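# Move the wheeled pedestal through the spring door into the yellow bay

## Task

Get the mobile pedestal through the door that closes by itself and into the other room, and leave it parked in the yellow bay so all four of its wheels sit inside the taped outline and none touches the tape. The door must have closed again before you end the scene. You may use r1, r2 or both. At the end no robot may still hold or support the pedestal (release it and back off), since a result kept in place only by a robot is not counted. Any robot that falls over or is left leaning fails the task.

## Robot and tools

Robots: two identical Hello Robot Stretch 4 units, r1 and r2. Each has an omni-wheel base, a lift on a mast, an arm that reaches straight forward, a three-joint wrist and a two-finger gripper, plus four cameras of its own: head, head_left, head_right (fisheye) and wrist. A robot stands about 1.6 m tall; its base rim lies within 0.23 m of its base origin.

Frames: the base frame sits on the floor below the base centre, x forward, y left, z up. hand_pose (a point between the open fingertips) is reported in it, and its printed position may be slightly off. base_odometry is relative to where the base stood at scene start and counts wheel rotation only, so slip shows up as travel. Heading runs -3.142 to 3.142, positive to the left. Every robot reports in its own frames; to locate one robot relative to the other, use the images, lidar_m or wrist_depth_mm.

execute_actions: argument "actions" is a list holding one action object, or none (an empty list just returns state and pictures). The action is keyed by "r1" and/or "r2". Inside each robot key you can put:
- "base": exactly one relative move from the current position. {"translate_m": d} drives straight, forward positive, -2 to 2 m. {"strafe_m": d} slides sideways, left positive, -2 to 2 m. {"rotate_rad": d} spins in place, counter-clockwise positive, -3.2 to 3.2 rad. These are offsets measured from the base position in the most recent reported state.
- "joints": absolute targets, by name: lift_m 0 to 1.2; arm_m 0 to 0.55 (extension); wrist_yaw_rad -1.134 to 4.276 (0 forward, positive left, 3.14 folded; above 3.4 may collide with the arm); wrist_pitch_rad -1.117 to 4.259 (0 level, 1.57 pointing down); wrist_roll_rad -1.117 to 4.259 (positive clockwise viewed from behind); gripper_m -0.038 to 0.141 (fingertip gap; negative means squeezing). A joint target outside its range gets clipped and the result notes this; any other bad value or key rejects the whole call.
- "pace": "slow", "default", "fast" or "max" (base up to 0.1/0.3/0.4/0.6 m/s and 1/2/3/4 rad/s; slower when lift_m is above 0.2).
- "contact_limits": {"arm_m": 0 to 0.75}, how hard the arm may push before stopping, default 0.5.
- or, by itself, "end_of_arm": "enable_torque" to restart wrist or gripper motors that tripped.
Everything in one action begins at once. No action runs longer than 15 s. "cameras" lists which images to return (omitted/null/["all"] means all, [] means none). An omitted robot or joint can still be pushing toward an earlier target.

wait {"seconds": 0 to 10} lets the simulation run and returns state and images. zoom_image {"camera", "region": [x0,y0,x1,y1]} (max 504x504 px) enlarges a camera's latest image. finished_scene {"scene": n} ends the scene for good and reports success, and the following scene's task is in its result. Once a call reports a stop, later calls in the same reply are skipped.

Results: base_status/joint_status tell how each motion ended: "done"; "off_target" (stopped short, may still push); "contact_stop_at_<key>" (met resistance; the part goes slack and a slack base can roll); "limit_stop_at_<name>", e.g. own_body or tilt (over 6 degrees of lean: lift, arm and wheels go slack until it lessens); "torque_fault" (wrist motor gave out and is limp until enable_torque). on_its_own describes what was not commanded; "held at" there is the target, not the position. lidar_m lists 12 distances in 30-degree sectors, counter-clockwise from straight ahead (4th left, 7th behind, 10th right); "-" is nothing, or closer than 0.25 m. wrist_depth_mm is a 7x7 depth grid, 100 to 2000 mm. turned_by_wheels versus turned_by_imu differing by over about 0.1 rad points to a collision or slip. base_tilt is in degrees with a fixed offset of up to about 1.5. motor_effort is percent of max, peak in brackets. Holding something does not show in gripper_m or in "done"; a firm grip appears as a gripper effort change.

Cautions: never drive one base into the other robot — once touching, a few more millimetres is a hard press that ends the run. The same command can move the two robots up to about 3 cm apart per metre, so jointly carrying the pedestal can strain and tip them. Carrying over 1 kg with arm_m above 0.2 while driving or turning, high grips and strong pushes all risk tipping. Keep the wrist out of base-driven shoves to avoid torque faults. At scene start, lift_m 0.4 with wrist_yaw_rad 0 unfolds the wrist. Before finishing, let the door shut, open the gripper, and back the robots away from the pedestal.

Each tool is called after "Call:" as name(argument=value, ...) on one line, values as JSON.

## Session

Call:
execute_actions(actions=[])

Scene clock: 0.00 s.
r1.base_odometry: x=+0.000 y=+0.000 heading=+0.000 (m, m, rad; r1's odometry frame)
r1.turned_by_wheels: +0.000 (rad since the last result)
r1.turned_by_imu: +0.000 (rad since the last result)
r1.base_tilt: forward=+0.2 right=+0.3 (deg)
r1.lidar_m: 1.12 0.91 0.72 0.69 0.75 1.18 1.64 1.75 2.65 3.21 1.48 1.16
r1.base_status: not commanded
r1.joint_positions: lift_m=+0.175 arm_m=+0.000 wrist_yaw_rad=+3.102 wrist_pitch_rad=+0.021 wrist_roll_rad=-0.008 gripper_m=+0.057
r1.joint_status: not commanded
r1.motor_effort: lift_m=+21 arm_m=+0 wrist_yaw_rad=+2 wrist_pitch_rad=-6 wrist_roll_rad=-1 gripper_m=-3 wheel_0=+0 wheel_1=+0 wheel_2=+1 (%)
r1.hand_pose: x=-0.1137 y=+0.0988 z=+0.3467 quat_wxyz=(+0.020, -0.011, -0.004, +1.000) (m; r1's base frame)
r1.wrist_depth_mm: - 144 1921 1921 1808 1661 1078 / - 135 1863 1921 1921 1661 1060 / - 126 189 1863 1808 1708 1078 / 110 141 235 1863 1808 1756 1098 / 139 1921 1863 1863 1756 1708 1098 / 1708 1756 216 1708 213 1537 1060 / 1060 1025 917 159 946 960 1025
r2.base_odometry: x=+0.000 y=+0.000 heading=+0.000 (m, m, rad; r2's odometry frame)
r2.turned_by_wheels: +0.000 (rad since the last result)
r2.turned_by_imu: +0.000 (rad since the last result)
r2.base_tilt: forward=-0.4 right=+0.2 (deg)
r2.lidar_m: 2.34 2.09 2.11 1.61 1.42 1.42 1.72 2.64 2.65 3.19 2.28 2.47
r2.base_status: not commanded
r2.joint_positions: lift_m=+0.147 arm_m=-0.002 wrist_yaw_rad=+3.062 wrist_pitch_rad=+0.020 wrist_roll_rad=+0.016 gripper_m=+0.057
r2.joint_status: not commanded
r2.motor_effort: lift_m=+22 arm_m=-1 wrist_yaw_rad=-1 wrist_pitch_rad=-6 wrist_roll_rad=-2 gripper_m=-2 wheel_0=+0 wheel_1=+0 wheel_2=+0 (%)
r2.hand_pose: x=-0.1119 y=+0.1101 z=+0.3196 quat_wxyz=(+0.040, -0.010, +0.008, +0.999) (m; r2's base frame)
r2.wrist_depth_mm: 142 213 - 1983 1618 1366 1205 / 121 145 - 1983 1661 1366 1205 / 108 143 - 1983 1661 1336 1205 / 115 142 - 1983 1618 1366 1205 / 137 268 - 1921 1618 1366 1205 / 1808 1756 1537 1708 1397 1308 1160 / 1078 1078 188 931 842 976 946
pictures: r1_head_camera, r1_head_left_camera, r1_head_right_camera, r1_wrist_camera, r2_head_camera, r2_head_left_camera, r2_head_right_camera, r2_wrist_camera
Images, in order (width x height): r1_head_camera 420x560, r1_head_left_camera 420x672, r1_head_right_camera 420x672, r1_wrist_camera 616x392, r2_head_camera 420x560, r2_head_left_camera 420x672, r2_head_right_camera 420x672, r2_wrist_camera 616x392.

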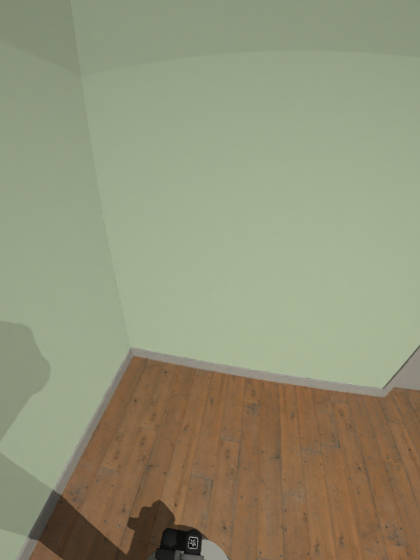

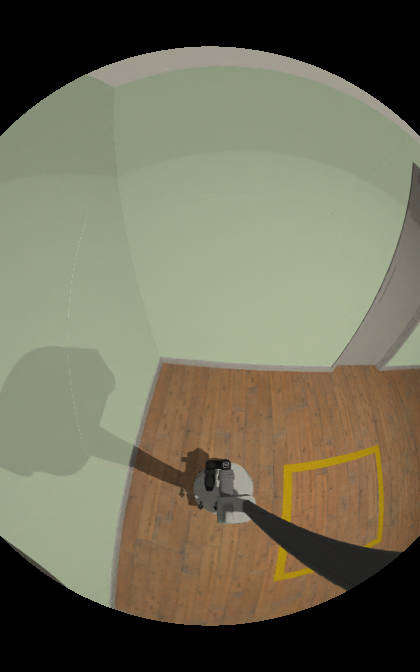

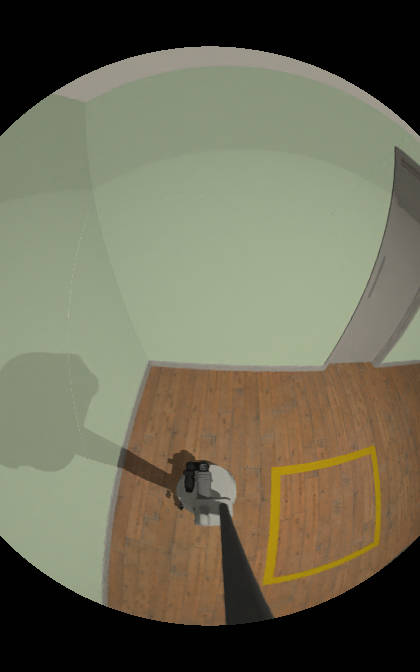

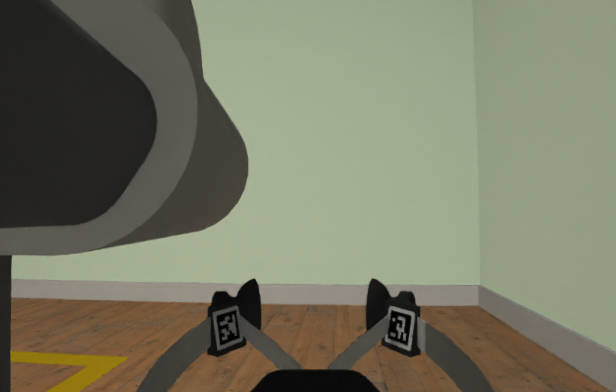

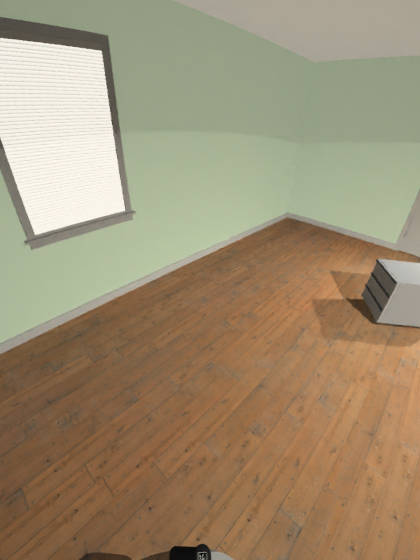

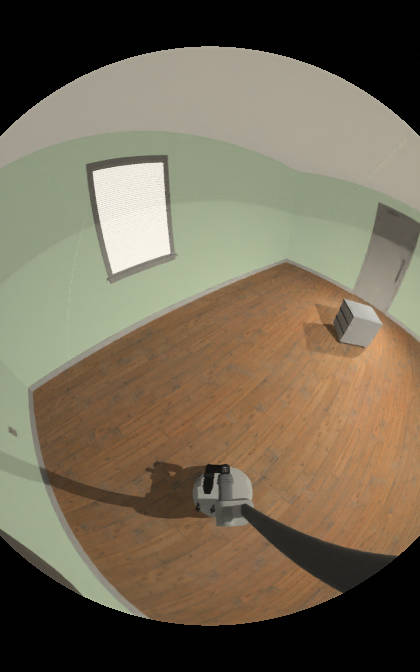

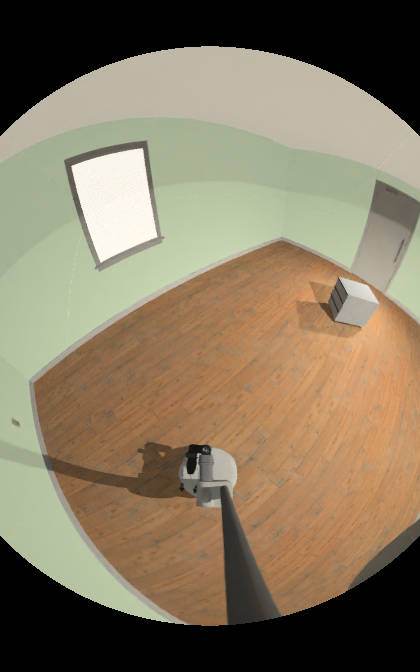

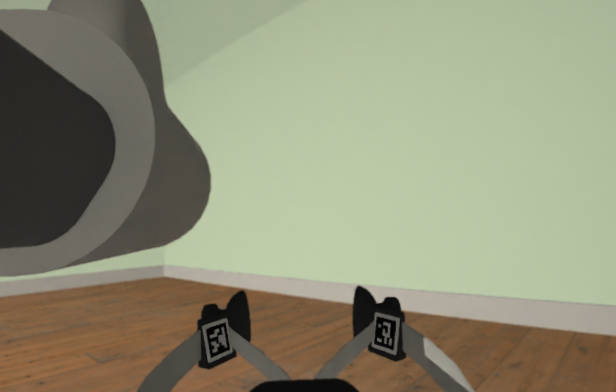

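Call:
execute_actions(actions=[{"r1":{"base":{"strafe_m":-1.2}},"r2":{"base":{"rotate_rad":-0.8}}}], cameras=["r1_head_camera","r1_head_left_camera","r2_head_camera","r2_head_left_camera"])

Scene clock: 9.37 s.
r1.base_odometry: x=+0.000 y=-1.200 heading=+0.000 (m, m, rad; r1's odometry frame)
r1.turned_by_wheels: +0.000 (rad since the last result)
r1.turned_by_imu: -0.001 (rad since the last result)
r1.base_tilt: forward=+0.1 right=+0.2 (deg)
r1.lidar_m: 0.99 1.07 1.63 1.89 2.06 1.80 1.75 1.94 2.88 2.83 1.35 1.10
r1.base_status: done
r1.joint_positions: lift_m=+0.175 arm_m=+0.000 wrist_yaw_rad=+3.102 wrist_pitch_rad=+0.021 wrist_roll_rad=-0.008 gripper_m=+0.057
r1.joint_status: not commanded
r1.motor_effort: lift_m=+21(21) arm_m=+0(0) wrist_yaw_rad=-2(2) wrist_pitch_rad=-6(6) wrist_roll_rad=-1(2) gripper_m=-4(7) wheel_0=+1(10) wheel_1=-1(11) wheel_2=+0(2) (%)
r1.hand_pose: x=-0.1137 y=+0.0988 z=+0.3467 quat_wxyz=(+0.020, -0.011, -0.004, +1.000) (m; r1's base frame)
r1.wrist_depth_mm: - 144 - 1983 1983 1983 1921 / - 135 1983 - 1983 1983 1921 / - 126 189 1921 1983 1921 1921 / 110 141 236 1983 1921 1863 1863 / 140 1983 1983 1921 1983 1863 1863 / 1708 1661 216 1756 213 1618 1661 / 1042 1060 917 159 960 976 1060
r2.base_odometry: x=+0.000 y=+0.000 heading=-0.800 (m, m, rad; r2's odometry frame)
r2.turned_by_wheels: -0.800 (rad since the last result)
r2.turned_by_imu: -0.779 (rad since the last result)
r2.base_tilt: forward=-0.3 right=+0.2 (deg)
r2.lidar_m: 2.28 2.82 2.14 2.09 1.92 1.47 1.43 1.51 2.14 2.64 2.79 3.97
r2.base_status: done
r2.joint_positions: lift_m=+0.147 arm_m=-0.002 wrist_yaw_rad=+3.062 wrist_pitch_rad=+0.020 wrist_roll_rad=+0.016 gripper_m=+0.057
r2.joint_status: not commanded
r2.motor_effort: lift_m=+22(21) arm_m=-2(2) wrist_yaw_rad=+1(0) wrist_pitch_rad=-7(7) wrist_roll_rad=-2(2) gripper_m=+0(0) wheel_0=-1(5) wheel_1=-2(7) wheel_2=-2(5) (%)
r2.hand_pose: x=-0.1119 y=+0.1101 z=+0.3196 quat_wxyz=(+0.040, -0.010, +0.008, +0.999) (m; r2's base frame)
r2.wrist_depth_mm: 142 213 1576 1618 1661 1661 1708 / 121 145 1576 1576 1618 1661 1661 / 108 143 1537 1576 1618 1618 1661 / 115 142 1537 1576 1576 1618 1618 / 137 267 1537 1537 1576 1618 1661 / 1464 1430 1464 1499 1397 1537 1430 / 1078 1078 188 931 842 976 946
pictures: r1_head_camera, r1_head_left_camera, r2_head_camera, r2_head_left_camera
Images, in order (width x height): r1_head_camera 420x560, r1_head_left_camera 420x672, r2_head_camera 420x560, r2_head_left_camera 420x672.

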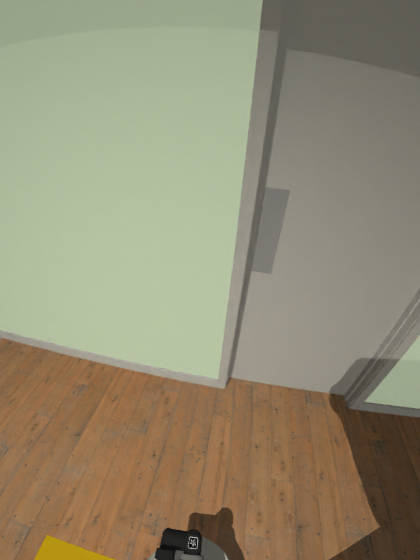

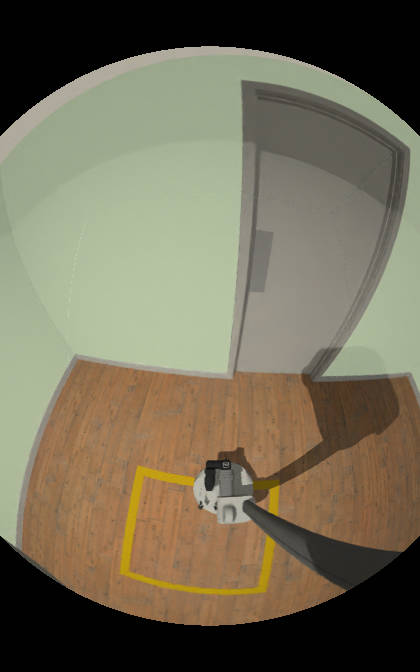

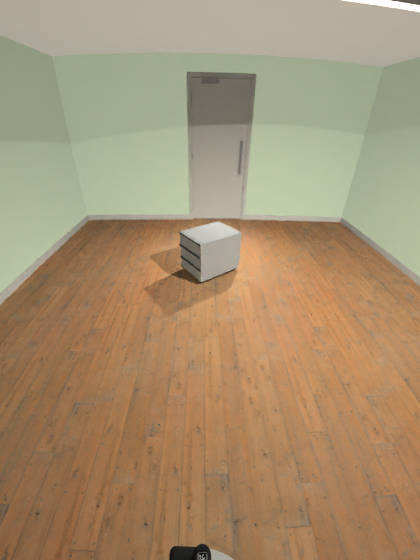

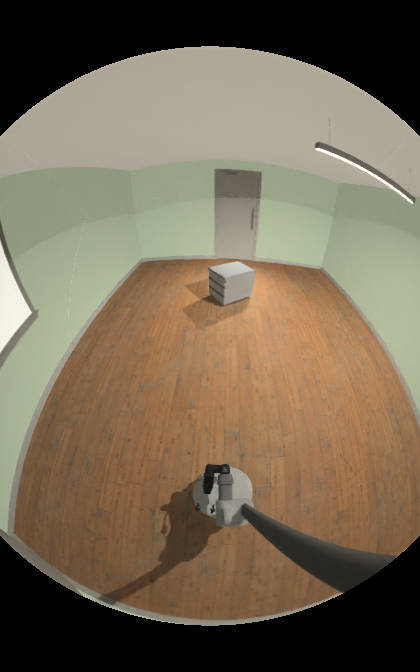

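Call:
execute_actions(actions=[{"r1":{"base":{"rotate_rad":1.46}},"r2":{"base":{"translate_m":0.7}}}], cameras=[])

Call:
execute_actions(actions=[{"r1":{"base":{"translate_m":-0.42}},"r2":{"base":{"translate_m":0.6}}}], cameras=[])

Call:
execute_actions(actions=[{"r1":{"base":{"strafe_m":-0.6}},"r2":{"base":{"strafe_m":0.6}}}], cameras=["r1_head_right_camera","r2_head_camera","r2_head_left_camera"])

Scene clock: 22.37 s.
r1.base_odometry: x=+0.000 y=-1.200 heading=+1.459 (m, m, rad; r1's odometry frame)
r1.turned_by_wheels: +1.459 (rad since the last result)
r1.turned_by_imu: +1.445 (rad since the last result)
r1.base_tilt: forward=+0.1 right=+0.3 (deg)
r1.lidar_m: 1.89 1.98 1.86 1.75 1.85 2.51 2.83 1.49 1.12 0.96 1.04 1.43
r1.base_status: done
r1.joint_positions: lift_m=+0.175 arm_m=+0.000 wrist_yaw_rad=+3.102 wrist_pitch_rad=+0.021 wrist_roll_rad=-0.008 gripper_m=+0.057
r1.joint_status: not commanded
r1.motor_effort: lift_m=+21(21) arm_m=+0(0) wrist_yaw_rad=+0(0) wrist_pitch_rad=-6(6) wrist_roll_rad=-1(1) gripper_m=-4(4) wheel_0=-3(10) wheel_1=-5(8) wheel_2=-5(9) (%)
r1.hand_pose: x=-0.1137 y=+0.0988 z=+0.3467 quat_wxyz=(+0.020, -0.011, -0.004, +1.000) (m; r1's base frame)
r1.wrist_depth_mm: - 144 - - - - - / - 135 - - - - - / - 126 189 - - - - / 110 141 235 - - - - / 139 - - - - - - / 1661 1708 216 1708 213 1708 1661 / 1060 1042 931 158 946 976 1078
r2.base_odometry: x=+0.488 y=-0.502 heading=-0.800 (m, m, rad; r2's odometry frame)
r2.turned_by_wheels: +0.000 (rad since the last result)
r2.turned_by_imu: +0.002 (rad since the last result)
r2.base_tilt: forward=-0.2 right=+0.2 (deg)
r2.lidar_m: 1.58 2.79 2.08 2.02 2.21 2.19 2.12 2.24 2.72 2.68 2.82 1.88
r2.base_status: done
r2.joint_positions: lift_m=+0.147 arm_m=-0.002 wrist_yaw_rad=+3.062 wrist_pitch_rad=+0.020 wrist_roll_rad=+0.016 gripper_m=+0.057
r2.joint_status: not commanded
r2.motor_effort: lift_m=+22(21) arm_m=-1(1) wrist_yaw_rad=+0(1) wrist_pitch_rad=-7(6) wrist_roll_rad=-2(2) gripper_m=-1(2) wheel_0=+0(5) wheel_1=+0(4) wheel_2=+1(9) (%)
r2.hand_pose: x=-0.1119 y=+0.1101 z=+0.3196 quat_wxyz=(+0.040, -0.010, +0.008, +0.999) (m; r2's base frame)
r2.wrist_depth_mm: 142 213 - - - - - / 121 145 - - - - - / 108 143 - - - - - / 115 142 - - - - - / 136 268 - - - - - / 1808 1756 1537 1708 1397 1537 1464 / 1078 1078 189 917 842 991 931
pictures: none
No camera images: the call's "cameras" was empty. Leave "cameras" out to get every camera's image.

Scene clock: 25.87 s.
r1.base_odometry: x=-0.047 y=-1.617 heading=+1.459 (m, m, rad; r1's odometry frame)
r1.turned_by_wheels: +0.000 (rad since the last result)
r1.turned_by_imu: -0.002 (rad since the last result)
r1.base_tilt: forward=+0.1 right=+0.3 (deg)
r1.lidar_m: 2.29 2.40 1.84 1.75 1.82 2.50 2.39 1.47 1.11 1.09 1.08 1.41
r1.base_status: done
r1.joint_positions: lift_m=+0.175 arm_m=+0.000 wrist_yaw_rad=+3.102 wrist_pitch_rad=+0.021 wrist_roll_rad=-0.008 gripper_m=+0.057
r1.joint_status: not commanded
r1.motor_effort: lift_m=+21(21) arm_m=+0(0) wrist_yaw_rad=+2(2) wrist_pitch_rad=-6(6) wrist_roll_rad=-1(1) gripper_m=-5(3) wheel_0=-3(10) wheel_1=-4(9) wheel_2=+3(12) (%)
r1.hand_pose: x=-0.1137 y=+0.0988 z=+0.3467 quat_wxyz=(+0.020, -0.011, -0.004, +1.000) (m; r1's base frame)
r1.wrist_depth_mm: - 144 - - - - - / - 135 - - - - - / - 125 189 - - - - / 110 141 236 - - - - / 139 - - - - - - / 1618 1708 216 1661 214 1661 1661 / 1042 1025 931 159 946 960 1078
r2.base_odometry: x=+0.906 y=-0.933 heading=-0.800 (m, m, rad; r2's odometry frame)
r2.turned_by_wheels: +0.000 (rad since the last result)
r2.turned_by_imu: +0.001 (rad since the last result)
r2.base_tilt: forward=-0.4 right=+0.2 (deg)
r2.lidar_m: 0.99 2.76 2.09 1.99 2.17 2.79 2.72 2.88 2.77 2.71 2.87 1.15
r2.base_status: done
r2.joint_positions: lift_m=+0.147 arm_m=-0.002 wrist_yaw_rad=+3.062 wrist_pitch_rad=+0.020 wrist_roll_rad=+0.016 gripper_m=+0.057
r2.joint_status: not commanded
r2.motor_effort: lift_m=+21(22) arm_m=-1(1) wrist_yaw_rad=+0(1) wrist_pitch_rad=-6(6) wrist_roll_rad=-2(2) gripper_m=-2(2) wheel_0=-1(6) wheel_1=-1(6) wheel_2=+1(12) (%)
r2.hand_pose: x=-0.1119 y=+0.1101 z=+0.3196 quat_wxyz=(+0.040, -0.010, +0.008, +0.999) (m; r2's base frame)
r2.wrist_depth_mm: 143 213 - - - - - / 121 145 - - - - - / 108 143 - - - - - / 115 142 - - - - - / 136 267 - - - - - / 1808 1756 1499 1708 1397 1537 1464 / 1078 1078 189 931 831 976 946
pictures: none
No camera images: the call's "cameras" was empty. Leave "cameras" out to get every camera's image.

Scene clock: 29.20 s.
r1.base_odometry: x=+0.549 y=-1.684 heading=+1.459 (m, m, rad; r1's odometry frame)
r1.turned_by_wheels: +0.000 (rad since the last result)
r1.turned_by_imu: -0.001 (rad since the last result)
r1.base_tilt: forward=+0.1 right=+0.3 (deg)
r1.lidar_m: 1.60 2.41 2.47 2.35 2.45 2.51 1.74 0.62 0.52 0.48 0.49 0.56
r1.base_status: done
r1.joint_positions: lift_m=+0.175 arm_m=+0.000 wrist_yaw_rad=+3.102 wrist_pitch_rad=+0.021 wrist_roll_rad=-0.008 gripper_m=+0.057
r1.joint_status: not commanded
r1.motor_effort: lift_m=+21(21) arm_m=+0(0) wrist_yaw_rad=+0(2) wrist_pitch_rad=-6(6) wrist_roll_rad=-1(2) gripper_m=-3(1) wheel_0=+3(11) wheel_1=-3(11) wheel_2=+0(1) (%)
r1.hand_pose: x=-0.1137 y=+0.0988 z=+0.3467 quat_wxyz=(+0.020, -0.011, -0.004, +1.000) (m; r1's base frame)
r1.wrist_depth_mm: - 144 - - - - - / - 135 - - - - - / - 126 189 - - - - / 110 141 236 - - - - / 140 1098 - - - - - / 842 1308 218 1708 213 1708 1661 / 831 991 917 159 946 976 1078
r2.base_odometry: x=+1.336 y=-0.515 heading=-0.800 (m, m, rad; r2's odometry frame)
r2.turned_by_wheels: +0.000 (rad since the last result)
r2.turned_by_imu: +0.004 (rad since the last result)
r2.base_tilt: forward=-0.3 right=+0.2 (deg)
r2.lidar_m: 3.12 1.94 1.49 1.42 1.52 2.19 2.70 2.85 3.41 3.30 3.50 1.20
r2.base_status: done
r2.joint_positions: lift_m=+0.147 arm_m=-0.002 wrist_yaw_rad=+3.062 wrist_pitch_rad=+0.020 wrist_roll_rad=+0.016 gripper_m=+0.057
r2.joint_status: not commanded
r2.motor_effort: lift_m=+22(21) arm_m=-1(1) wrist_yaw_rad=+0(0) wrist_pitch_rad=-6(6) wrist_roll_rad=-2(2) gripper_m=-2(2) wheel_0=+0(10) wheel_1=-1(7) wheel_2=+0(0) (%)
r2.hand_pose: x=-0.1119 y=+0.1101 z=+0.3196 quat_wxyz=(+0.040, -0.010, +0.008, +0.999) (m; r2's base frame)
r2.wrist_depth_mm: 142 213 - - - - 1756 / 121 145 - - - - 1808 / 108 143 - - - - 1808 / 115 142 - - - - 1808 / 137 268 - - - - 1808 / 1808 1756 1537 1708 1397 1537 1430 / 1078 1078 189 931 842 991 946
pictures: r1_head_right_camera, r2_head_camera, r2_head_left_camera
Images, in order (width x height): r1_head_right_camera 420x672, r2_head_camera 420x560, r2_head_left_camera 420x672.

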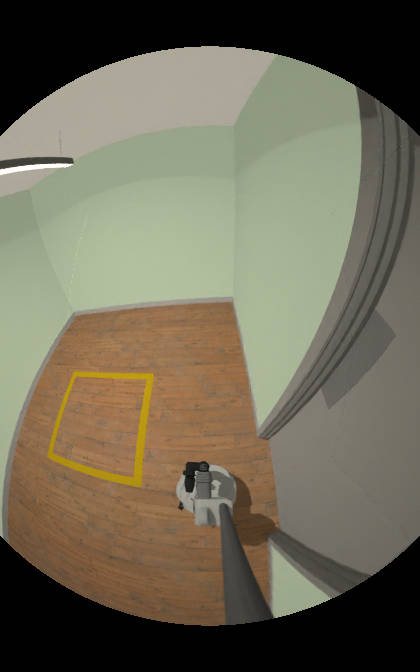

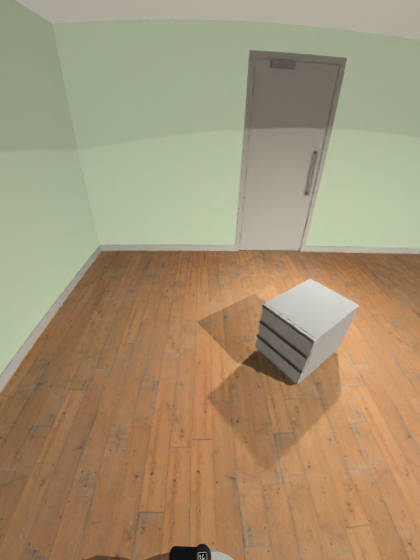

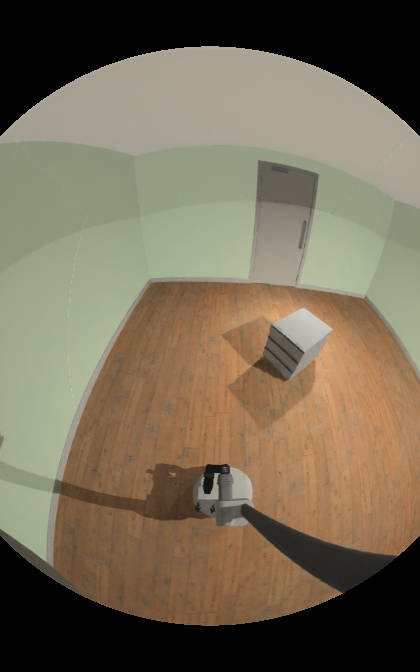

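Call:
execute_actions(actions=[{"r1":{"base":{"strafe_m":-1.2},"pace":"slow"},"r2":{"base":{"rotate_rad":-0.75},"joints":{"lift_m":0.4,"wrist_yaw_rad":0,"gripper_m":0.14}}}], cameras=["r1_head_right_camera","r2_head_camera","r2_wrist_camera"])

action 0: r1: "base": strafe_m = -1.2 would last too long for one action: at the pace "slow" strafe_m can be at most 0.78 in either direction: name a faster pace, or command the rest in another action

Call:
execute_actions(actions=[{"r1":{"base":{"strafe_m":-0.3}},"r2":{"base":{"rotate_rad":-0.6},"joints":{"lift_m":0.4,"wrist_yaw_rad":0,"gripper_m":0.14}}}], cameras=[])

Call:
execute_actions(actions=[{"r1":{"base":{"strafe_m":-0.45}}}], cameras=["r1_head_right_camera","r2_head_camera","r2_wrist_camera"])

Scene clock: 42.57 s.
r1.base_odometry: x=+0.847 y=-1.718 heading=+1.459 (m, m, rad; r1's odometry frame)
r1.turned_by_wheels: +0.000 (rad since the last result)
r1.turned_by_imu: -0.001 (rad since the last result)
r1.base_tilt: forward=+0.1 right=+0.2 (deg)
r1.lidar_m: 0.43 2.41 2.77 2.65 2.75 2.49 0.46 0.33 0.25 - 0.25 0.28
r1.base_status: done
r1.joint_positions: lift_m=+0.175 arm_m=+0.000 wrist_yaw_rad=+3.102 wrist_pitch_rad=+0.021 wrist_roll_rad=-0.008 gripper_m=+0.057
r1.joint_status: not commanded
r1.motor_effort: lift_m=+21(21) arm_m=+0(0) wrist_yaw_rad=+0(0) wrist_pitch_rad=-6(6) wrist_roll_rad=-1(1) gripper_m=-4(1) wheel_0=+3(12) wheel_1=-3(11) wheel_2=+0(1) (%)
r1.hand_pose: x=-0.1137 y=+0.0988 z=+0.3467 quat_wxyz=(+0.020, -0.011, -0.004, +1.000) (m; r1's base frame)
r1.wrist_depth_mm: - 144 1255 - - - - / - 135 1255 - - - - / - 125 189 - - - - / 110 140 236 - - - - / 140 569 1281 - - - - / 484 564 216 1708 213 1661 1661 / 500 564 917 159 931 960 1078
r2.base_odometry: x=+1.336 y=-0.515 heading=-1.401 (m, m, rad; r2's odometry frame)
r2.turned_by_wheels: -0.600 (rad since the last result)
r2.turned_by_imu: -0.585 (rad since the last result)
r2.base_tilt: forward=-0.3 right=+0.2 (deg)
r2.lidar_m: 1.19 3.11 2.09 1.51 1.42 1.48 2.04 2.66 2.75 3.46 3.30 3.40
r2.base_status: done
r2.joint_positions: lift_m=+0.400 arm_m=-0.002 wrist_yaw_rad=+0.000 wrist_pitch_rad=+0.020 wrist_roll_rad=+0.016 gripper_m=+0.140
r2.joint_status: all done
r2.motor_effort: lift_m=+27(28) arm_m=-1(1) wrist_yaw_rad=-1(5) wrist_pitch_rad=-6(6) wrist_roll_rad=-2(2) gripper_m=+1(0) wheel_0=-1(5) wheel_1=-1(5) wheel_2=-1(8) (%)
r2.hand_pose: x=+0.4571 y=-0.0873 z=+0.5718 quat_wxyz=(+1.000, +0.008, +0.010, +0.000) (m; r2's base frame)
r2.wrist_depth_mm: - - - - - - - / - - - - - - - / - - - - - - - / - - - - - - - / - - - - - - - / - - 1008 1182 - - - / 1756 1078 991 158 1499 1499 1576
pictures: none
No camera images: the call's "cameras" was empty. Leave "cameras" out to get every camera's image.

Scene clock: 46.37 s.
r1.base_odometry: x=+0.866 y=-1.721 heading=+1.468 (m, m, rad; r1's odometry frame)
r1.turned_by_wheels: +0.010 (rad since the last result)
r1.turned_by_imu: +0.011 (rad since the last result)
r1.base_tilt: forward=+0.1 right=+0.2 (deg)
r1.lidar_m: 0.41 2.42 2.79 2.68 2.79 2.50 0.43 0.28 0.25 - 0.25 0.26
r1.base_status: strafe_m contact_stop (by the wheels' count: -0.019 of -0.450)
r1.joint_positions: lift_m=+0.175 arm_m=+0.000 wrist_yaw_rad=+3.102 wrist_pitch_rad=+0.021 wrist_roll_rad=-0.008 gripper_m=+0.057
r1.joint_status: not commanded
r1.on_its_own: the wheels are slack since a contact_stop
r1.motor_effort: lift_m=+21(21) arm_m=+0(0) wrist_yaw_rad=-2(1) wrist_pitch_rad=-6(7) wrist_roll_rad=-1(1) gripper_m=-4(4) wheel_0=+0(28) wheel_1=+0(34) wheel_2=+0(5) (%)
r1.hand_pose: x=-0.1137 y=+0.0988 z=+0.3467 quat_wxyz=(+0.020, -0.011, -0.004, +1.000) (m; r1's base frame)
r1.wrist_depth_mm: - 144 1078 - - - - / - 135 1078 - - - - / - 125 189 - - - - / 110 141 236 - - - - / 140 559 1098 - - - - / 452 564 217 1708 213 1756 1661 / 466 554 866 159 960 960 1060
r2.base_odometry: x=+1.336 y=-0.515 heading=-1.401 (m, m, rad; r2's odometry frame)
r2.turned_by_wheels: +0.000 (rad since the last result)
r2.turned_by_imu: +0.000 (rad since the last result)
r2.base_tilt: forward=-0.3 right=+0.2 (deg)
r2.lidar_m: 1.20 3.12 2.08 1.51 1.43 1.47 2.06 2.68 2.75 3.45 3.30 3.43
r2.base_status: not commanded
r2.joint_positions: lift_m=+0.400 arm_m=-0.002 wrist_yaw_rad=+0.000 wrist_pitch_rad=+0.020 wrist_roll_rad=+0.016 gripper_m=+0.140
r2.joint_status: not commanded
r2.motor_effort: lift_m=+27(27) arm_m=-2(2) wrist_yaw_rad=-1(2) wrist_pitch_rad=-6(7) wrist_roll_rad=-2(2) gripper_m=+1(3) wheel_0=-1(1) wheel_1=-1(1) wheel_2=-1(1) (%)
r2.hand_pose: x=+0.4571 y=-0.0873 z=+0.5718 quat_wxyz=(+1.000, +0.008, +0.010, +0.000) (m; r2's base frame)
r2.wrist_depth_mm: - - - - - - - / - - - - - - - / - - - - - - - / - - - - - - - / - - - - - - - / - - 1008 1182 - - - / 1756 1078 991 159 1464 1499 1576
pictures: r1_head_right_camera, r2_head_camera, r2_wrist_camera
Images, in order (width x height): r1_head_right_camera 420x672, r2_head_camera 420x560, r2_wrist_camera 616x392.

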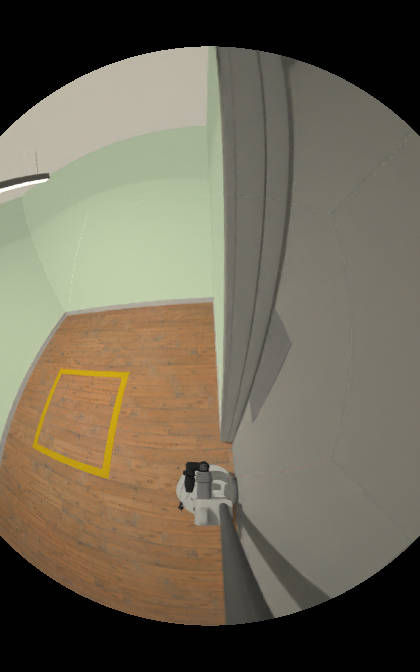

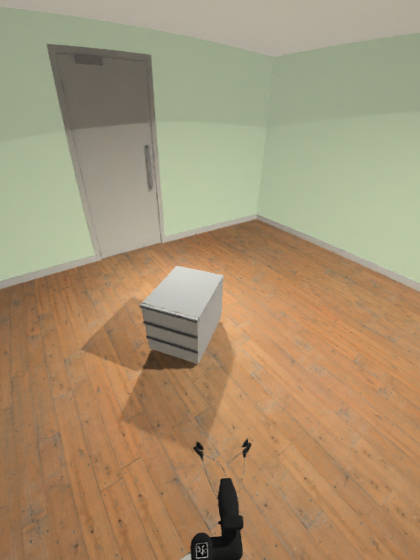

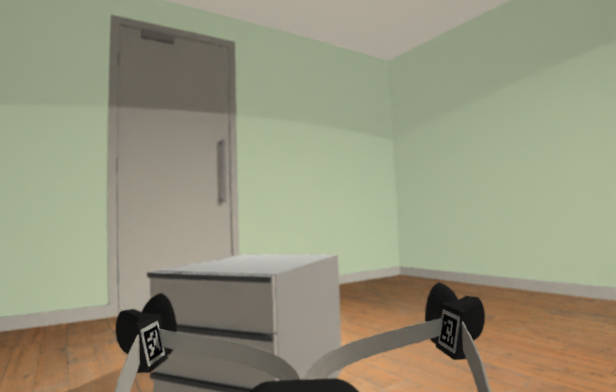

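The door needs the slow pace. I'll also move a bit nearer its free edge.

Call:
execute_actions(actions=[{"r1":{"base":{"translate_m":0.1}},"r2":{"base":{"strafe_m":0.25},"joints":{"lift_m":0.2}}}], cameras=[])

Call:
execute_actions(actions=[{"r1":{"base":{"strafe_m":-0.75},"pace":"slow"},"r2":{"base":{"translate_m":0.4}}}], cameras=["r1_head_right_camera","r2_head_camera","r2_wrist_camera"])

Scene clock: 52.57 s.
r1.base_odometry: x=+0.876 y=-1.621 heading=+1.468 (m, m, rad; r1's odometry frame)
r1.turned_by_wheels: +0.000 (rad since the last result)
r1.turned_by_imu: -0.001 (rad since the last result)
r1.base_tilt: forward=+0.2 right=+0.2 (deg)
r1.lidar_m: 0.45 2.29 2.78 2.65 2.79 2.61 0.55 0.27 0.25 - 0.25 0.26
r1.base_status: done
r1.joint_positions: lift_m=+0.175 arm_m=+0.000 wrist_yaw_rad=+3.102 wrist_pitch_rad=+0.021 wrist_roll_rad=-0.008 gripper_m=+0.057
r1.joint_status: not commanded
r1.motor_effort: lift_m=+21(21) arm_m=+0(0) wrist_yaw_rad=+2(0) wrist_pitch_rad=-6(7) wrist_roll_rad=-2(1) gripper_m=-3(1) wheel_0=+3(11) wheel_1=+4(8) wheel_2=-4(13) (%)
r1.hand_pose: x=-0.1137 y=+0.0988 z=+0.3467 quat_wxyz=(+0.020, -0.011, -0.004, +1.000) (m; r1's base frame)
r1.wrist_depth_mm: - 144 1098 - - - - / - 135 1118 - - - - / - 125 189 - - - - / 110 140 236 - - - - / 140 597 1118 - - - - / 452 654 217 1708 213 1708 1708 / 462 591 866 158 931 991 1078
r2.base_odometry: x=+1.583 y=-0.473 heading=-1.401 (m, m, rad; r2's odometry frame)
r2.turned_by_wheels: +0.000 (rad since the last result)
r2.turned_by_imu: +0.002 (rad since the last result)
r2.base_tilt: forward=-0.3 right=+0.2 (deg)
r2.lidar_m: 1.23 2.98 1.80 1.28 1.21 1.25 1.74 2.79 2.91 3.66 3.51 1.51
r2.base_status: done
r2.joint_positions: lift_m=+0.200 arm_m=-0.002 wrist_yaw_rad=+0.000 wrist_pitch_rad=+0.020 wrist_roll_rad=+0.016 gripper_m=+0.140
r2.joint_status: all done
r2.motor_effort: lift_m=+15(24) arm_m=-1(2) wrist_yaw_rad=-1(1) wrist_pitch_rad=-7(7) wrist_roll_rad=-2(2) gripper_m=+3(2) wheel_0=+1(8) wheel_1=-1(8) wheel_2=+0(1) (%)
r2.hand_pose: x=+0.4571 y=-0.0874 z=+0.3728 quat_wxyz=(+1.000, +0.008, +0.010, +0.000) (m; r2's base frame)
r2.wrist_depth_mm: - - - - - - - / - - - - - - - / - - - - - - - / - - - - - - - / - - - 1042 1366 - - / 1983 1756 1708 1042 1118 1499 1661 / 1205 1060 991 159 1008 1025 1060
pictures: none
No camera images: the call's "cameras" was empty. Leave "cameras" out to get every camera's image.

Scene clock: 61.20 s.
r1.base_odometry: x=+1.622 y=-1.698 heading=+1.468 (m, m, rad; r1's odometry frame)
r1.turned_by_wheels: -0.001 (rad since the last result)
r1.turned_by_imu: -0.003 (rad since the last result)
r1.base_tilt: forward=+0.1 right=+0.3 (deg)
r1.lidar_m: 1.93 0.71 0.57 3.41 0.75 0.26 0.25 3.26 0.25 0.96 3.20 2.31
r1.base_status: done
r1.joint_positions: lift_m=+0.175 arm_m=+0.000 wrist_yaw_rad=+3.102 wrist_pitch_rad=+0.021 wrist_roll_rad=-0.008 gripper_m=+0.057
r1.joint_status: not commanded
r1.motor_effort: lift_m=+21(21) arm_m=+0(0) wrist_yaw_rad=+0(1) wrist_pitch_rad=-7(6) wrist_roll_rad=-1(1) gripper_m=-5(3) wheel_0=+5(20) wheel_1=-11(29) wheel_2=+1(5) (%)
r1.hand_pose: x=-0.1137 y=+0.0988 z=+0.3467 quat_wxyz=(+0.020, -0.011, -0.004, +1.000) (m; r1's base frame)
r1.wrist_depth_mm: - 144 373 424 496 591 715 / - 135 373 424 496 585 707 / - 125 189 418 484 580 699 / 110 141 236 413 480 574 707 / 139 314 366 410 484 564 699 / 293 322 217 413 214 564 691 / 291 312 351 158 459 554 676
r2.base_odometry: x=+1.650 y=-0.867 heading=-1.400 (m, m, rad; r2's odometry frame)
r2.turned_by_wheels: +0.000 (rad since the last result)
r2.turned_by_imu: +0.002 (rad since the last result)
r2.base_tilt: forward=-0.3 right=+0.2 (deg)
r2.lidar_m: 0.84 2.47 2.08 1.49 1.41 1.48 2.02 3.15 3.25 3.47 3.32 0.84
r2.base_status: done
r2.joint_positions: lift_m=+0.200 arm_m=-0.002 wrist_yaw_rad=+0.000 wrist_pitch_rad=+0.020 wrist_roll_rad=+0.016 gripper_m=+0.140
r2.joint_status: not commanded
r2.motor_effort: lift_m=+15(15) arm_m=-1(1) wrist_yaw_rad=+1(0) wrist_pitch_rad=-6(7) wrist_roll_rad=-2(2) gripper_m=+1(3) wheel_0=+1(5) wheel_1=+1(5) wheel_2=+2(6) (%)
r2.hand_pose: x=+0.4571 y=-0.0874 z=+0.3728 quat_wxyz=(+1.000, +0.008, +0.010, +0.000) (m; r2's base frame)
r2.wrist_depth_mm: - - - - - - - / - - - - - - - / - - - - - - - / - - 1921 668 627 - - / - - 723 647 615 - - / 1983 1756 723 647 603 1499 1576 / 1205 1060 699 159 585 1025 1078
pictures: r1_head_right_camera, r2_head_camera, r2_wrist_camera
Images, in order (width x height): r1_head_right_camera 420x672, r2_head_camera 420x560, r2_wrist_camera 616x392.

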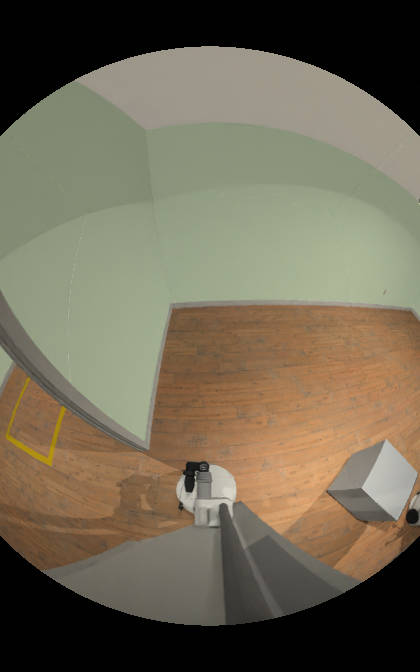

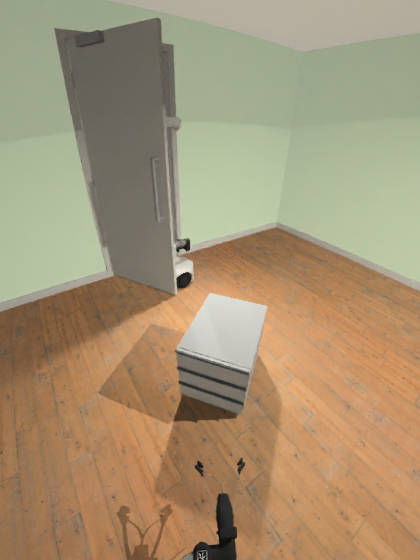

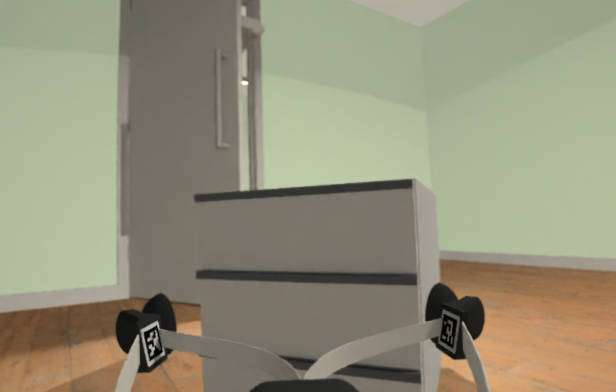

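Call:
execute_actions(actions=[{"r1":{"base":{"translate_m":-0.45},"pace":"slow"},"r2":{"base":{"rotate_rad":0.5}}}], cameras=[])

Call:
execute_actions(actions=[{"r1":{"base":{"translate_m":-0.45},"pace":"slow"},"r2":{"base":{"strafe_m":-0.5}}}], cameras=["r1_head_right_camera","r2_head_camera"])

Scene clock: 74.20 s.
r1.base_odometry: x=+1.578 y=-2.110 heading=+1.484 (m, m, rad; r1's odometry frame)
r1.turned_by_wheels: +0.016 (rad since the last result)
r1.turned_by_imu: +0.054 (rad since the last result)
r1.base_tilt: forward=+0.2 right=+0.3 (deg)
r1.lidar_m: 1.56 0.80 3.51 3.40 0.25 0.25 - 0.25 0.37 0.94 3.49 2.63
r1.base_status: translate_m contact_stop (by the wheels' count: -0.414 of -0.450)
r1.joint_positions: lift_m=+0.174 arm_m=+0.000 wrist_yaw_rad=+3.102 wrist_pitch_rad=+0.021 wrist_roll_rad=-0.008 gripper_m=+0.057
r1.joint_status: not commanded
r1.on_its_own: the wheels are slack since a contact_stop
r1.motor_effort: lift_m=+21(22) arm_m=+0(0) wrist_yaw_rad=+1(3) wrist_pitch_rad=-6(7) wrist_roll_rad=+0(1) gripper_m=-4(2) wheel_0=+0(32) wheel_1=+0(30) wheel_2=+0(36) (%)
r1.hand_pose: x=-0.1137 y=+0.0988 z=+0.3467 quat_wxyz=(+0.020, -0.011, -0.004, +1.000) (m; r1's base frame)
r1.wrist_depth_mm: - 144 332 324 315 304 297 / - 135 329 322 314 303 296 / - 125 189 320 312 300 294 / 110 141 236 317 309 300 293 / 139 332 325 317 304 298 291 / 345 332 216 315 214 296 289 / 342 329 319 159 298 289 286
r2.base_odometry: x=+1.650 y=-0.867 heading=-0.900 (m, m, rad; r2's odometry frame)
r2.turned_by_wheels: +0.500 (rad since the last result)
r2.turned_by_imu: +0.488 (rad since the last result)
r2.base_tilt: forward=-0.3 right=+0.2 (deg)
r2.lidar_m: 1.83 2.13 1.48 1.43 1.48 1.94 3.16 3.24 3.47 3.30 0.85 0.84
r2.base_status: done
r2.joint_positions: lift_m=+0.200 arm_m=-0.002 wrist_yaw_rad=+0.000 wrist_pitch_rad=+0.020 wrist_roll_rad=+0.016 gripper_m=+0.140
r2.joint_status: not commanded
r2.motor_effort: lift_m=+15(16) arm_m=-1(1) wrist_yaw_rad=+0(0) wrist_pitch_rad=-7(7) wrist_roll_rad=-2(2) gripper_m=+3(4) wheel_0=+0(6) wheel_1=+0(4) wheel_2=+0(5) (%)
r2.hand_pose: x=+0.4571 y=-0.0874 z=+0.3728 quat_wxyz=(+1.000, +0.008, +0.010, +0.000) (m; r2's base frame)
r2.wrist_depth_mm: - - - - - - - / - - - - - - - / - - - - - - - / - - - - - 668 554 / - - - - 1808 640 554 / - 1708 1921 1863 1661 609 549 / 1229 1078 991 159 1008 609 549
pictures: none
No camera images: the call's "cameras" was empty. Leave "cameras" out to get every camera's image.

not run: a stop came earlier in this reply.

Call:
execute_actions(actions=[{"r1":{"base":{"strafe_m":-0.15},"pace":"slow"},"r2":{"base":{"translate_m":1.95},"joints":{"lift_m":0.75}}}], cameras=["r2_head_right_camera"])

Call:
execute_actions(actions=[{"r2":{"base":{"strafe_m":0.2}}}], cameras=[])

Call:
execute_actions(actions=[{"r2":{"base":{"rotate_rad":-1.6}}}], cameras=["r1_head_right_camera","r2_head_camera","r2_wrist_camera"])

Scene clock: 91.83 s.
r1.base_odometry: x=+1.727 y=-2.123 heading=+1.484 (m, m, rad; r1's odometry frame)
r1.turned_by_wheels: +0.000 (rad since the last result)
r1.turned_by_imu: -0.003 (rad since the last result)
r1.base_tilt: forward=+0.1 right=+0.3 (deg)
r1.lidar_m: 2.04 0.88 0.99 0.57 0.26 0.25 - 0.25 1.07 0.82 1.17 2.66
r1.base_status: done
r1.joint_positions: lift_m=+0.174 arm_m=+0.000 wrist_yaw_rad=+3.102 wrist_pitch_rad=+0.021 wrist_roll_rad=-0.008 gripper_m=+0.057
r1.joint_status: not commanded
r1.motor_effort: lift_m=+22(22) arm_m=+0(0) wrist_yaw_rad=+4(0) wrist_pitch_rad=-6(6) wrist_roll_rad=-1(1) gripper_m=-3(4) wheel_0=+3(9) wheel_1=-7(12) wheel_2=+0(3) (%)
r1.hand_pose: x=-0.1137 y=+0.0988 z=+0.3467 quat_wxyz=(+0.020, -0.011, -0.004, +1.000) (m; r1's base frame)
r1.wrist_depth_mm: - 144 332 329 320 314 307 / - 135 329 325 319 312 307 / - 125 189 322 319 309 306 / 110 141 235 320 315 309 306 / 139 330 327 319 310 307 300 / 336 330 218 319 214 304 300 / 336 327 319 159 309 297 298
r2.base_odometry: x=+2.862 y=-2.395 heading=-0.900 (m, m, rad; r2's odometry frame)
r2.turned_by_wheels: +0.000 (rad since the last result)
r2.turned_by_imu: +0.004 (rad since the last result)
r2.base_tilt: forward=-0.3 right=+0.2 (deg)
r2.lidar_m: 0.69 0.74 0.97 1.49 1.55 2.11 - 1.03 0.40 0.29 0.40 0.57
r2.base_status: done
r2.joint_positions: lift_m=+0.750 arm_m=-0.002 wrist_yaw_rad=+0.000 wrist_pitch_rad=+0.020 wrist_roll_rad=+0.016 gripper_m=+0.140
r2.joint_status: all done
r2.motor_effort: lift_m=+26(28) arm_m=-1(2) wrist_yaw_rad=+0(0) wrist_pitch_rad=-7(6) wrist_roll_rad=-2(2) gripper_m=+3(1) wheel_0=+0(5) wheel_1=+0(6) wheel_2=+0(8) (%)
r2.hand_pose: x=+0.4571 y=-0.0874 z=+0.9219 quat_wxyz=(+1.000, +0.008, +0.010, +0.000) (m; r2's base frame)
r2.wrist_depth_mm: 492 500 504 512 525 521 439 / 488 492 500 508 521 521 445 / 480 488 496 504 512 517 439 / 473 484 492 500 508 512 445 / 469 480 484 496 504 504 445 / 466 469 484 488 500 492 449 / 462 462 473 159 492 492 459
pictures: r2_head_right_camera
Images, in order (width x height): r2_head_right_camera 420x672.

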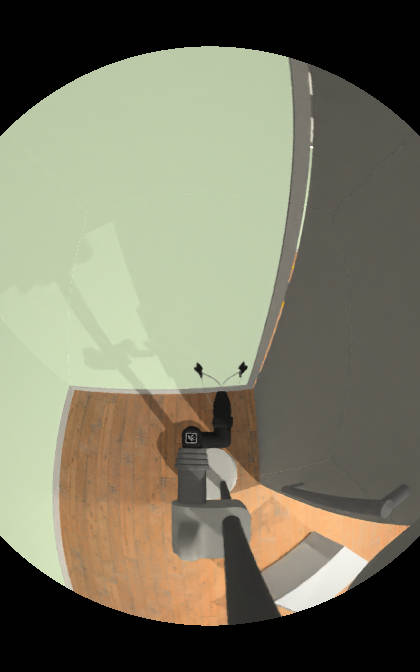

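Scene clock: 93.77 s.
r1.base_odometry: x=+1.727 y=-2.123 heading=+1.484 (m, m, rad; r1's odometry frame)
r1.turned_by_wheels: +0.000 (rad since the last result)
r1.turned_by_imu: -0.001 (rad since the last result)
r1.base_tilt: forward=+0.2 right=+0.3 (deg)
r1.lidar_m: 2.02 0.87 0.98 0.56 0.25 0.25 - 0.25 1.08 0.81 1.21 2.64
r1.base_status: not commanded
r1.joint_positions: lift_m=+0.174 arm_m=+0.000 wrist_yaw_rad=+3.102 wrist_pitch_rad=+0.021 wrist_roll_rad=-0.008 gripper_m=+0.057
r1.joint_status: not commanded
r1.motor_effort: lift_m=+22(22) arm_m=+0(0) wrist_yaw_rad=+1(1) wrist_pitch_rad=-6(6) wrist_roll_rad=-2(1) gripper_m=-4(3) wheel_0=+3(3) wheel_1=-7(7) wheel_2=+0(0) (%)
r1.hand_pose: x=-0.1137 y=+0.0988 z=+0.3467 quat_wxyz=(+0.020, -0.011, -0.004, +1.000) (m; r1's base frame)
r1.wrist_depth_mm: - 144 332 327 320 312 309 / - 135 329 325 319 310 307 / - 125 190 325 315 307 306 / 110 141 236 319 315 307 303 / 139 329 325 319 312 309 300 / 336 330 217 314 214 304 297 / 336 327 320 159 306 300 297
r2.base_odometry: x=+3.019 y=-2.270 heading=-0.901 (m, m, rad; r2's odometry frame)
r2.turned_by_wheels: +0.000 (rad since the last result)
r2.turned_by_imu: +0.001 (rad since the last result)
r2.base_tilt: forward=-0.3 right=+0.2 (deg)
r2.lidar_m: 0.69 0.73 0.96 1.30 1.34 1.81 - 1.14 1.15 0.49 0.60 0.74
r2.base_status: done
r2.joint_positions: lift_m=+0.750 arm_m=-0.002 wrist_yaw_rad=+0.000 wrist_pitch_rad=+0.020 wrist_roll_rad=+0.016 gripper_m=+0.140
r2.joint_status: not commanded
r2.motor_effort: lift_m=+26(26) arm_m=-1(1) wrist_yaw_rad=+0(0) wrist_pitch_rad=-7(6) wrist_roll_rad=-2(1) gripper_m=+3(2) wheel_0=+2(8) wheel_1=-2(9) wheel_2=-1(2) (%)
r2.hand_pose: x=+0.4571 y=-0.0874 z=+0.9219 quat_wxyz=(+1.000, +0.008, +0.010, +0.000) (m; r2's base frame)
r2.wrist_depth_mm: 477 488 496 508 517 525 539 / 477 484 492 500 512 525 535 / 473 480 488 500 504 517 525 / 469 477 480 492 500 508 512 / 462 469 480 488 500 504 512 / 459 462 473 484 488 500 508 / 452 459 466 158 484 496 504
pictures: none
No camera images: the call's "cameras" was empty. Leave "cameras" out to get every camera's image.

Scene clock: 95.83 s.
r1.base_odometry: x=+1.727 y=-2.123 heading=+1.484 (m, m, rad; r1's odometry frame)
r1.turned_by_wheels: +0.000 (rad since the last result)
r1.turned_by_imu: -0.001 (rad since the last result)
r1.base_tilt: forward=+0.1 right=+0.2 (deg)
r1.lidar_m: 2.06 0.90 0.96 0.57 0.25 0.25 - 0.25 1.08 0.79 1.16 2.64
r1.base_status: not commanded
r1.joint_positions: lift_m=+0.174 arm_m=+0.000 wrist_yaw_rad=+3.102 wrist_pitch_rad=+0.021 wrist_roll_rad=-0.008 gripper_m=+0.057
r1.joint_status: not commanded
r1.motor_effort: lift_m=+21(21) arm_m=+0(0) wrist_yaw_rad=+1(0) wrist_pitch_rad=-6(6) wrist_roll_rad=-1(1) gripper_m=-3(2) wheel_0=+3(3) wheel_1=-7(7) wheel_2=+0(0) (%)
r1.hand_pose: x=-0.1137 y=+0.0988 z=+0.3467 quat_wxyz=(+0.020, -0.011, -0.004, +1.000) (m; r1's base frame)
r1.wrist_depth_mm: - 144 334 329 322 314 309 / - 135 330 324 319 312 306 / - 125 189 324 319 310 304 / 110 141 236 320 315 307 303 / 140 329 325 317 312 306 301 / 336 330 216 314 213 304 298 / 336 327 319 159 306 301 296
r2.base_odometry: x=+3.019 y=-2.270 heading=-2.500 (m, m, rad; r2's odometry frame)
r2.turned_by_wheels: -1.600 (rad since the last result)
r2.turned_by_imu: -1.560 (rad since the last result)
r2.base_tilt: forward=-0.3 right=+0.1 (deg)
r2.lidar_m: 0.50 0.60 0.75 0.70 0.71 0.95 1.30 1.34 1.76 4.22 1.15 1.17
r2.base_status: done
r2.joint_positions: lift_m=+0.750 arm_m=-0.002 wrist_yaw_rad=+0.000 wrist_pitch_rad=+0.020 wrist_roll_rad=+0.016 gripper_m=+0.140
r2.joint_status: not commanded
r2.motor_effort: lift_m=+26(26) arm_m=-1(1) wrist_yaw_rad=+0(0) wrist_pitch_rad=-6(7) wrist_roll_rad=-2(2) gripper_m=+1(1) wheel_0=+0(4) wheel_1=+1(7) wheel_2=+0(4) (%)
r2.hand_pose: x=+0.4571 y=-0.0874 z=+0.9219 quat_wxyz=(+1.000, +0.008, +0.010, +0.000) (m; r2's base frame)
r2.wrist_depth_mm: 364 368 368 373 - - - / 362 364 364 368 - - - / 355 359 362 364 - - - / 353 355 355 362 - - - / 349 353 286 359 - - - / 347 349 281 353 - - - / 343 343 268 159 - - -
pictures: r1_head_right_camera, r2_head_camera, r2_wrist_camera
Images, in order (width x height): r1_head_right_camera 420x672, r2_head_camera 420x560, r2_wrist_camera 616x392.

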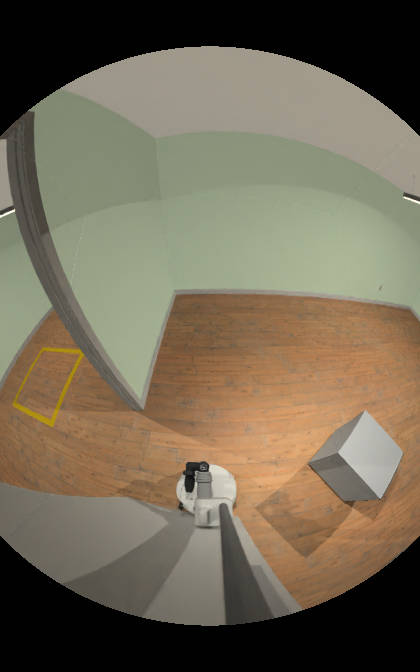

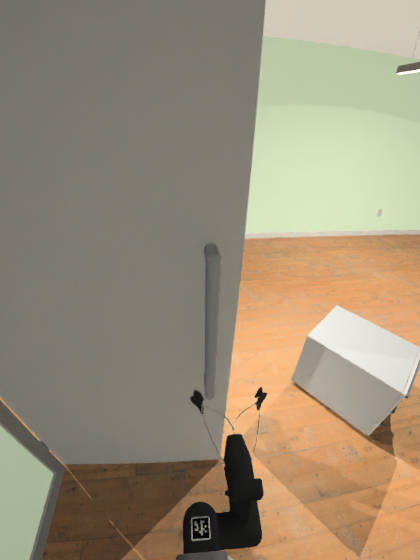

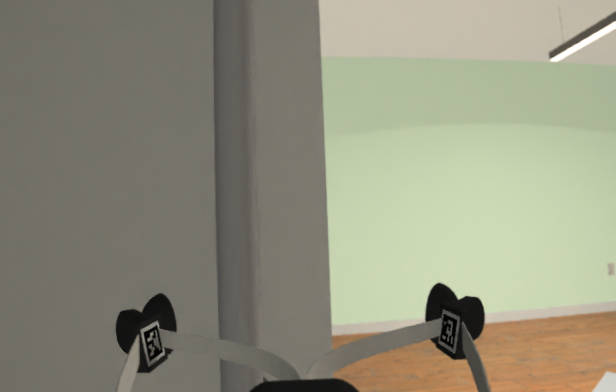

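Call:
execute_actions(actions=[{"r2":{"base":{"strafe_m":0.05},"joints":{"arm_m":0.05}}}], cameras=[])

Call:
execute_actions(actions=[{"r2":{"joints":{"gripper_m":-0.02}},"r1":{"base":{"translate_m":0.08}}}], cameras=["r2_head_camera","r2_wrist_camera"])

Scene clock: 101.40 s.
r1.base_odometry: x=+1.727 y=-2.123 heading=+1.484 (m, m, rad; r1's odometry frame)
r1.turned_by_wheels: +0.000 (rad since the last result)
r1.turned_by_imu: -0.001 (rad since the last result)
r1.base_tilt: forward=+0.1 right=+0.2 (deg)
r1.lidar_m: 1.99 0.90 0.97 0.59 0.25 0.25 - 0.25 1.08 0.80 1.17 2.64
r1.base_status: not commanded
r1.joint_positions: lift_m=+0.174 arm_m=+0.000 wrist_yaw_rad=+3.102 wrist_pitch_rad=+0.021 wrist_roll_rad=-0.008 gripper_m=+0.057
r1.joint_status: not commanded
r1.motor_effort: lift_m=+22(22) arm_m=+0(0) wrist_yaw_rad=+1(0) wrist_pitch_rad=-6(6) wrist_roll_rad=-1(1) gripper_m=-5(5) wheel_0=+3(3) wheel_1=-7(7) wheel_2=+0(0) (%)
r1.hand_pose: x=-0.1137 y=+0.0988 z=+0.3467 quat_wxyz=(+0.020, -0.011, -0.004, +1.000) (m; r1's base frame)
r1.wrist_depth_mm: - 144 334 329 320 315 309 / - 135 330 325 317 312 307 / - 125 189 322 315 309 304 / 110 141 236 320 315 307 303 / 140 330 325 319 314 304 300 / 334 330 216 317 213 306 300 / 334 329 317 159 306 300 297
r2.base_odometry: x=+3.049 y=-2.311 heading=-2.500 (m, m, rad; r2's odometry frame)
r2.turned_by_wheels: +0.000 (rad since the last result)
r2.turned_by_imu: +0.001 (rad since the last result)
r2.base_tilt: forward=-0.3 right=+0.1 (deg)
r2.lidar_m: 0.51 0.62 0.70 0.64 0.67 0.91 1.30 1.35 1.79 4.24 1.18 0.59
r2.base_status: done
r2.joint_positions: lift_m=+0.750 arm_m=+0.049 wrist_yaw_rad=+0.000 wrist_pitch_rad=+0.020 wrist_roll_rad=+0.016 gripper_m=+0.140
r2.joint_status: all done
r2.motor_effort: lift_m=+25(26) arm_m=+4(8) wrist_yaw_rad=+0(0) wrist_pitch_rad=-6(7) wrist_roll_rad=-2(2) gripper_m=+4(2) wheel_0=+2(9) wheel_1=-2(8) wheel_2=+1(0) (%)
r2.hand_pose: x=+0.5085 y=-0.0874 z=+0.9219 quat_wxyz=(+1.000, +0.008, +0.010, +0.000) (m; r2's base frame)
r2.wrist_depth_mm: 312 315 317 244 - - - / 310 312 312 238 - - - / 306 307 310 234 - - - / 303 306 307 233 - - - / 300 303 304 233 - - - / 298 298 300 233 304 - - / 294 296 298 159 301 - -
pictures: none
No camera images: the call's "cameras" was empty. Leave "cameras" out to get every camera's image.

Scene clock: 103.90 s.
r1.base_odometry: x=+1.734 y=-2.044 heading=+1.484 (m, m, rad; r1's odometry frame)
r1.turned_by_wheels: +0.000 (rad since the last result)
r1.turned_by_imu: +0.000 (rad since the last result)
r1.base_tilt: forward=+0.1 right=+0.3 (deg)
r1.lidar_m: 2.03 0.84 0.85 3.53 0.28 0.25 - 0.25 0.31 0.78 3.36 2.55
r1.base_status: done
r1.joint_positions: lift_m=+0.174 arm_m=+0.000 wrist_yaw_rad=+3.102 wrist_pitch_rad=+0.021 wrist_roll_rad=-0.008 gripper_m=+0.057
r1.joint_status: not commanded
r1.motor_effort: lift_m=+22(22) arm_m=+0(0) wrist_yaw_rad=+2(0) wrist_pitch_rad=-6(6) wrist_roll_rad=-1(1) gripper_m=-4(6) wheel_0=+1(10) wheel_1=+3(7) wheel_2=+1(12) (%)
r1.hand_pose: x=-0.1137 y=+0.0988 z=+0.3467 quat_wxyz=(+0.020, -0.011, -0.004, +1.000) (m; r1's base frame)
r1.wrist_depth_mm: - 143 334 336 338 342 347 / - 135 332 336 340 342 343 / - 125 189 332 336 342 342 / 110 141 236 330 332 338 342 / 140 322 327 329 332 332 336 / 319 319 217 325 213 332 334 / 315 317 322 159 325 327 330
r2.base_odometry: x=+3.049 y=-2.311 heading=-2.500 (m, m, rad; r2's odometry frame)
r2.turned_by_wheels: +0.000 (rad since the last result)
r2.turned_by_imu: +0.000 (rad since the last result)
r2.base_tilt: forward=-0.3 right=+0.2 (deg)
r2.lidar_m: 0.59 0.68 0.70 0.65 0.67 0.88 1.30 1.36 1.78 4.24 1.19 1.21
r2.base_status: not commanded
r2.joint_positions: lift_m=+0.750 arm_m=+0.049 wrist_yaw_rad=+0.000 wrist_pitch_rad=+0.020 wrist_roll_rad=+0.016 gripper_m=-0.019
r2.joint_status: all done
r2.motor_effort: lift_m=+26(26) arm_m=+5(4) wrist_yaw_rad=+0(0) wrist_pitch_rad=-7(6) wrist_roll_rad=-2(2) gripper_m=-15(17) wheel_0=+2(2) wheel_1=-3(3) wheel_2=+1(1) (%)
r2.hand_pose: x=+0.5085 y=-0.0874 z=+0.9219 quat_wxyz=(+1.000, +0.008, +0.010, +0.000) (m; r2's base frame)
r2.wrist_depth_mm: 382 394 413 421 - - - / 379 392 407 413 - - - / 375 389 402 410 - - - / 373 384 399 407 - - - / 368 379 392 404 - - - / 364 375 389 206 - - - / 362 370 177 184 177 - -
pictures: r2_head_camera, r2_wrist_camera
Images, in order (width x height): r2_head_camera 420x560, r2_wrist_camera 616x392.

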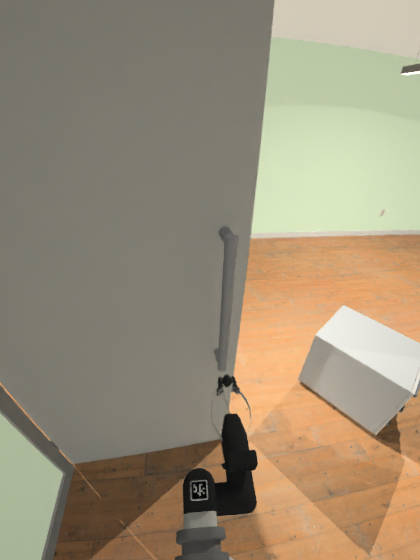

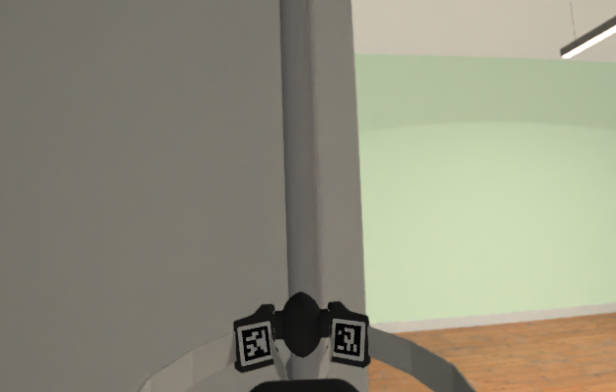

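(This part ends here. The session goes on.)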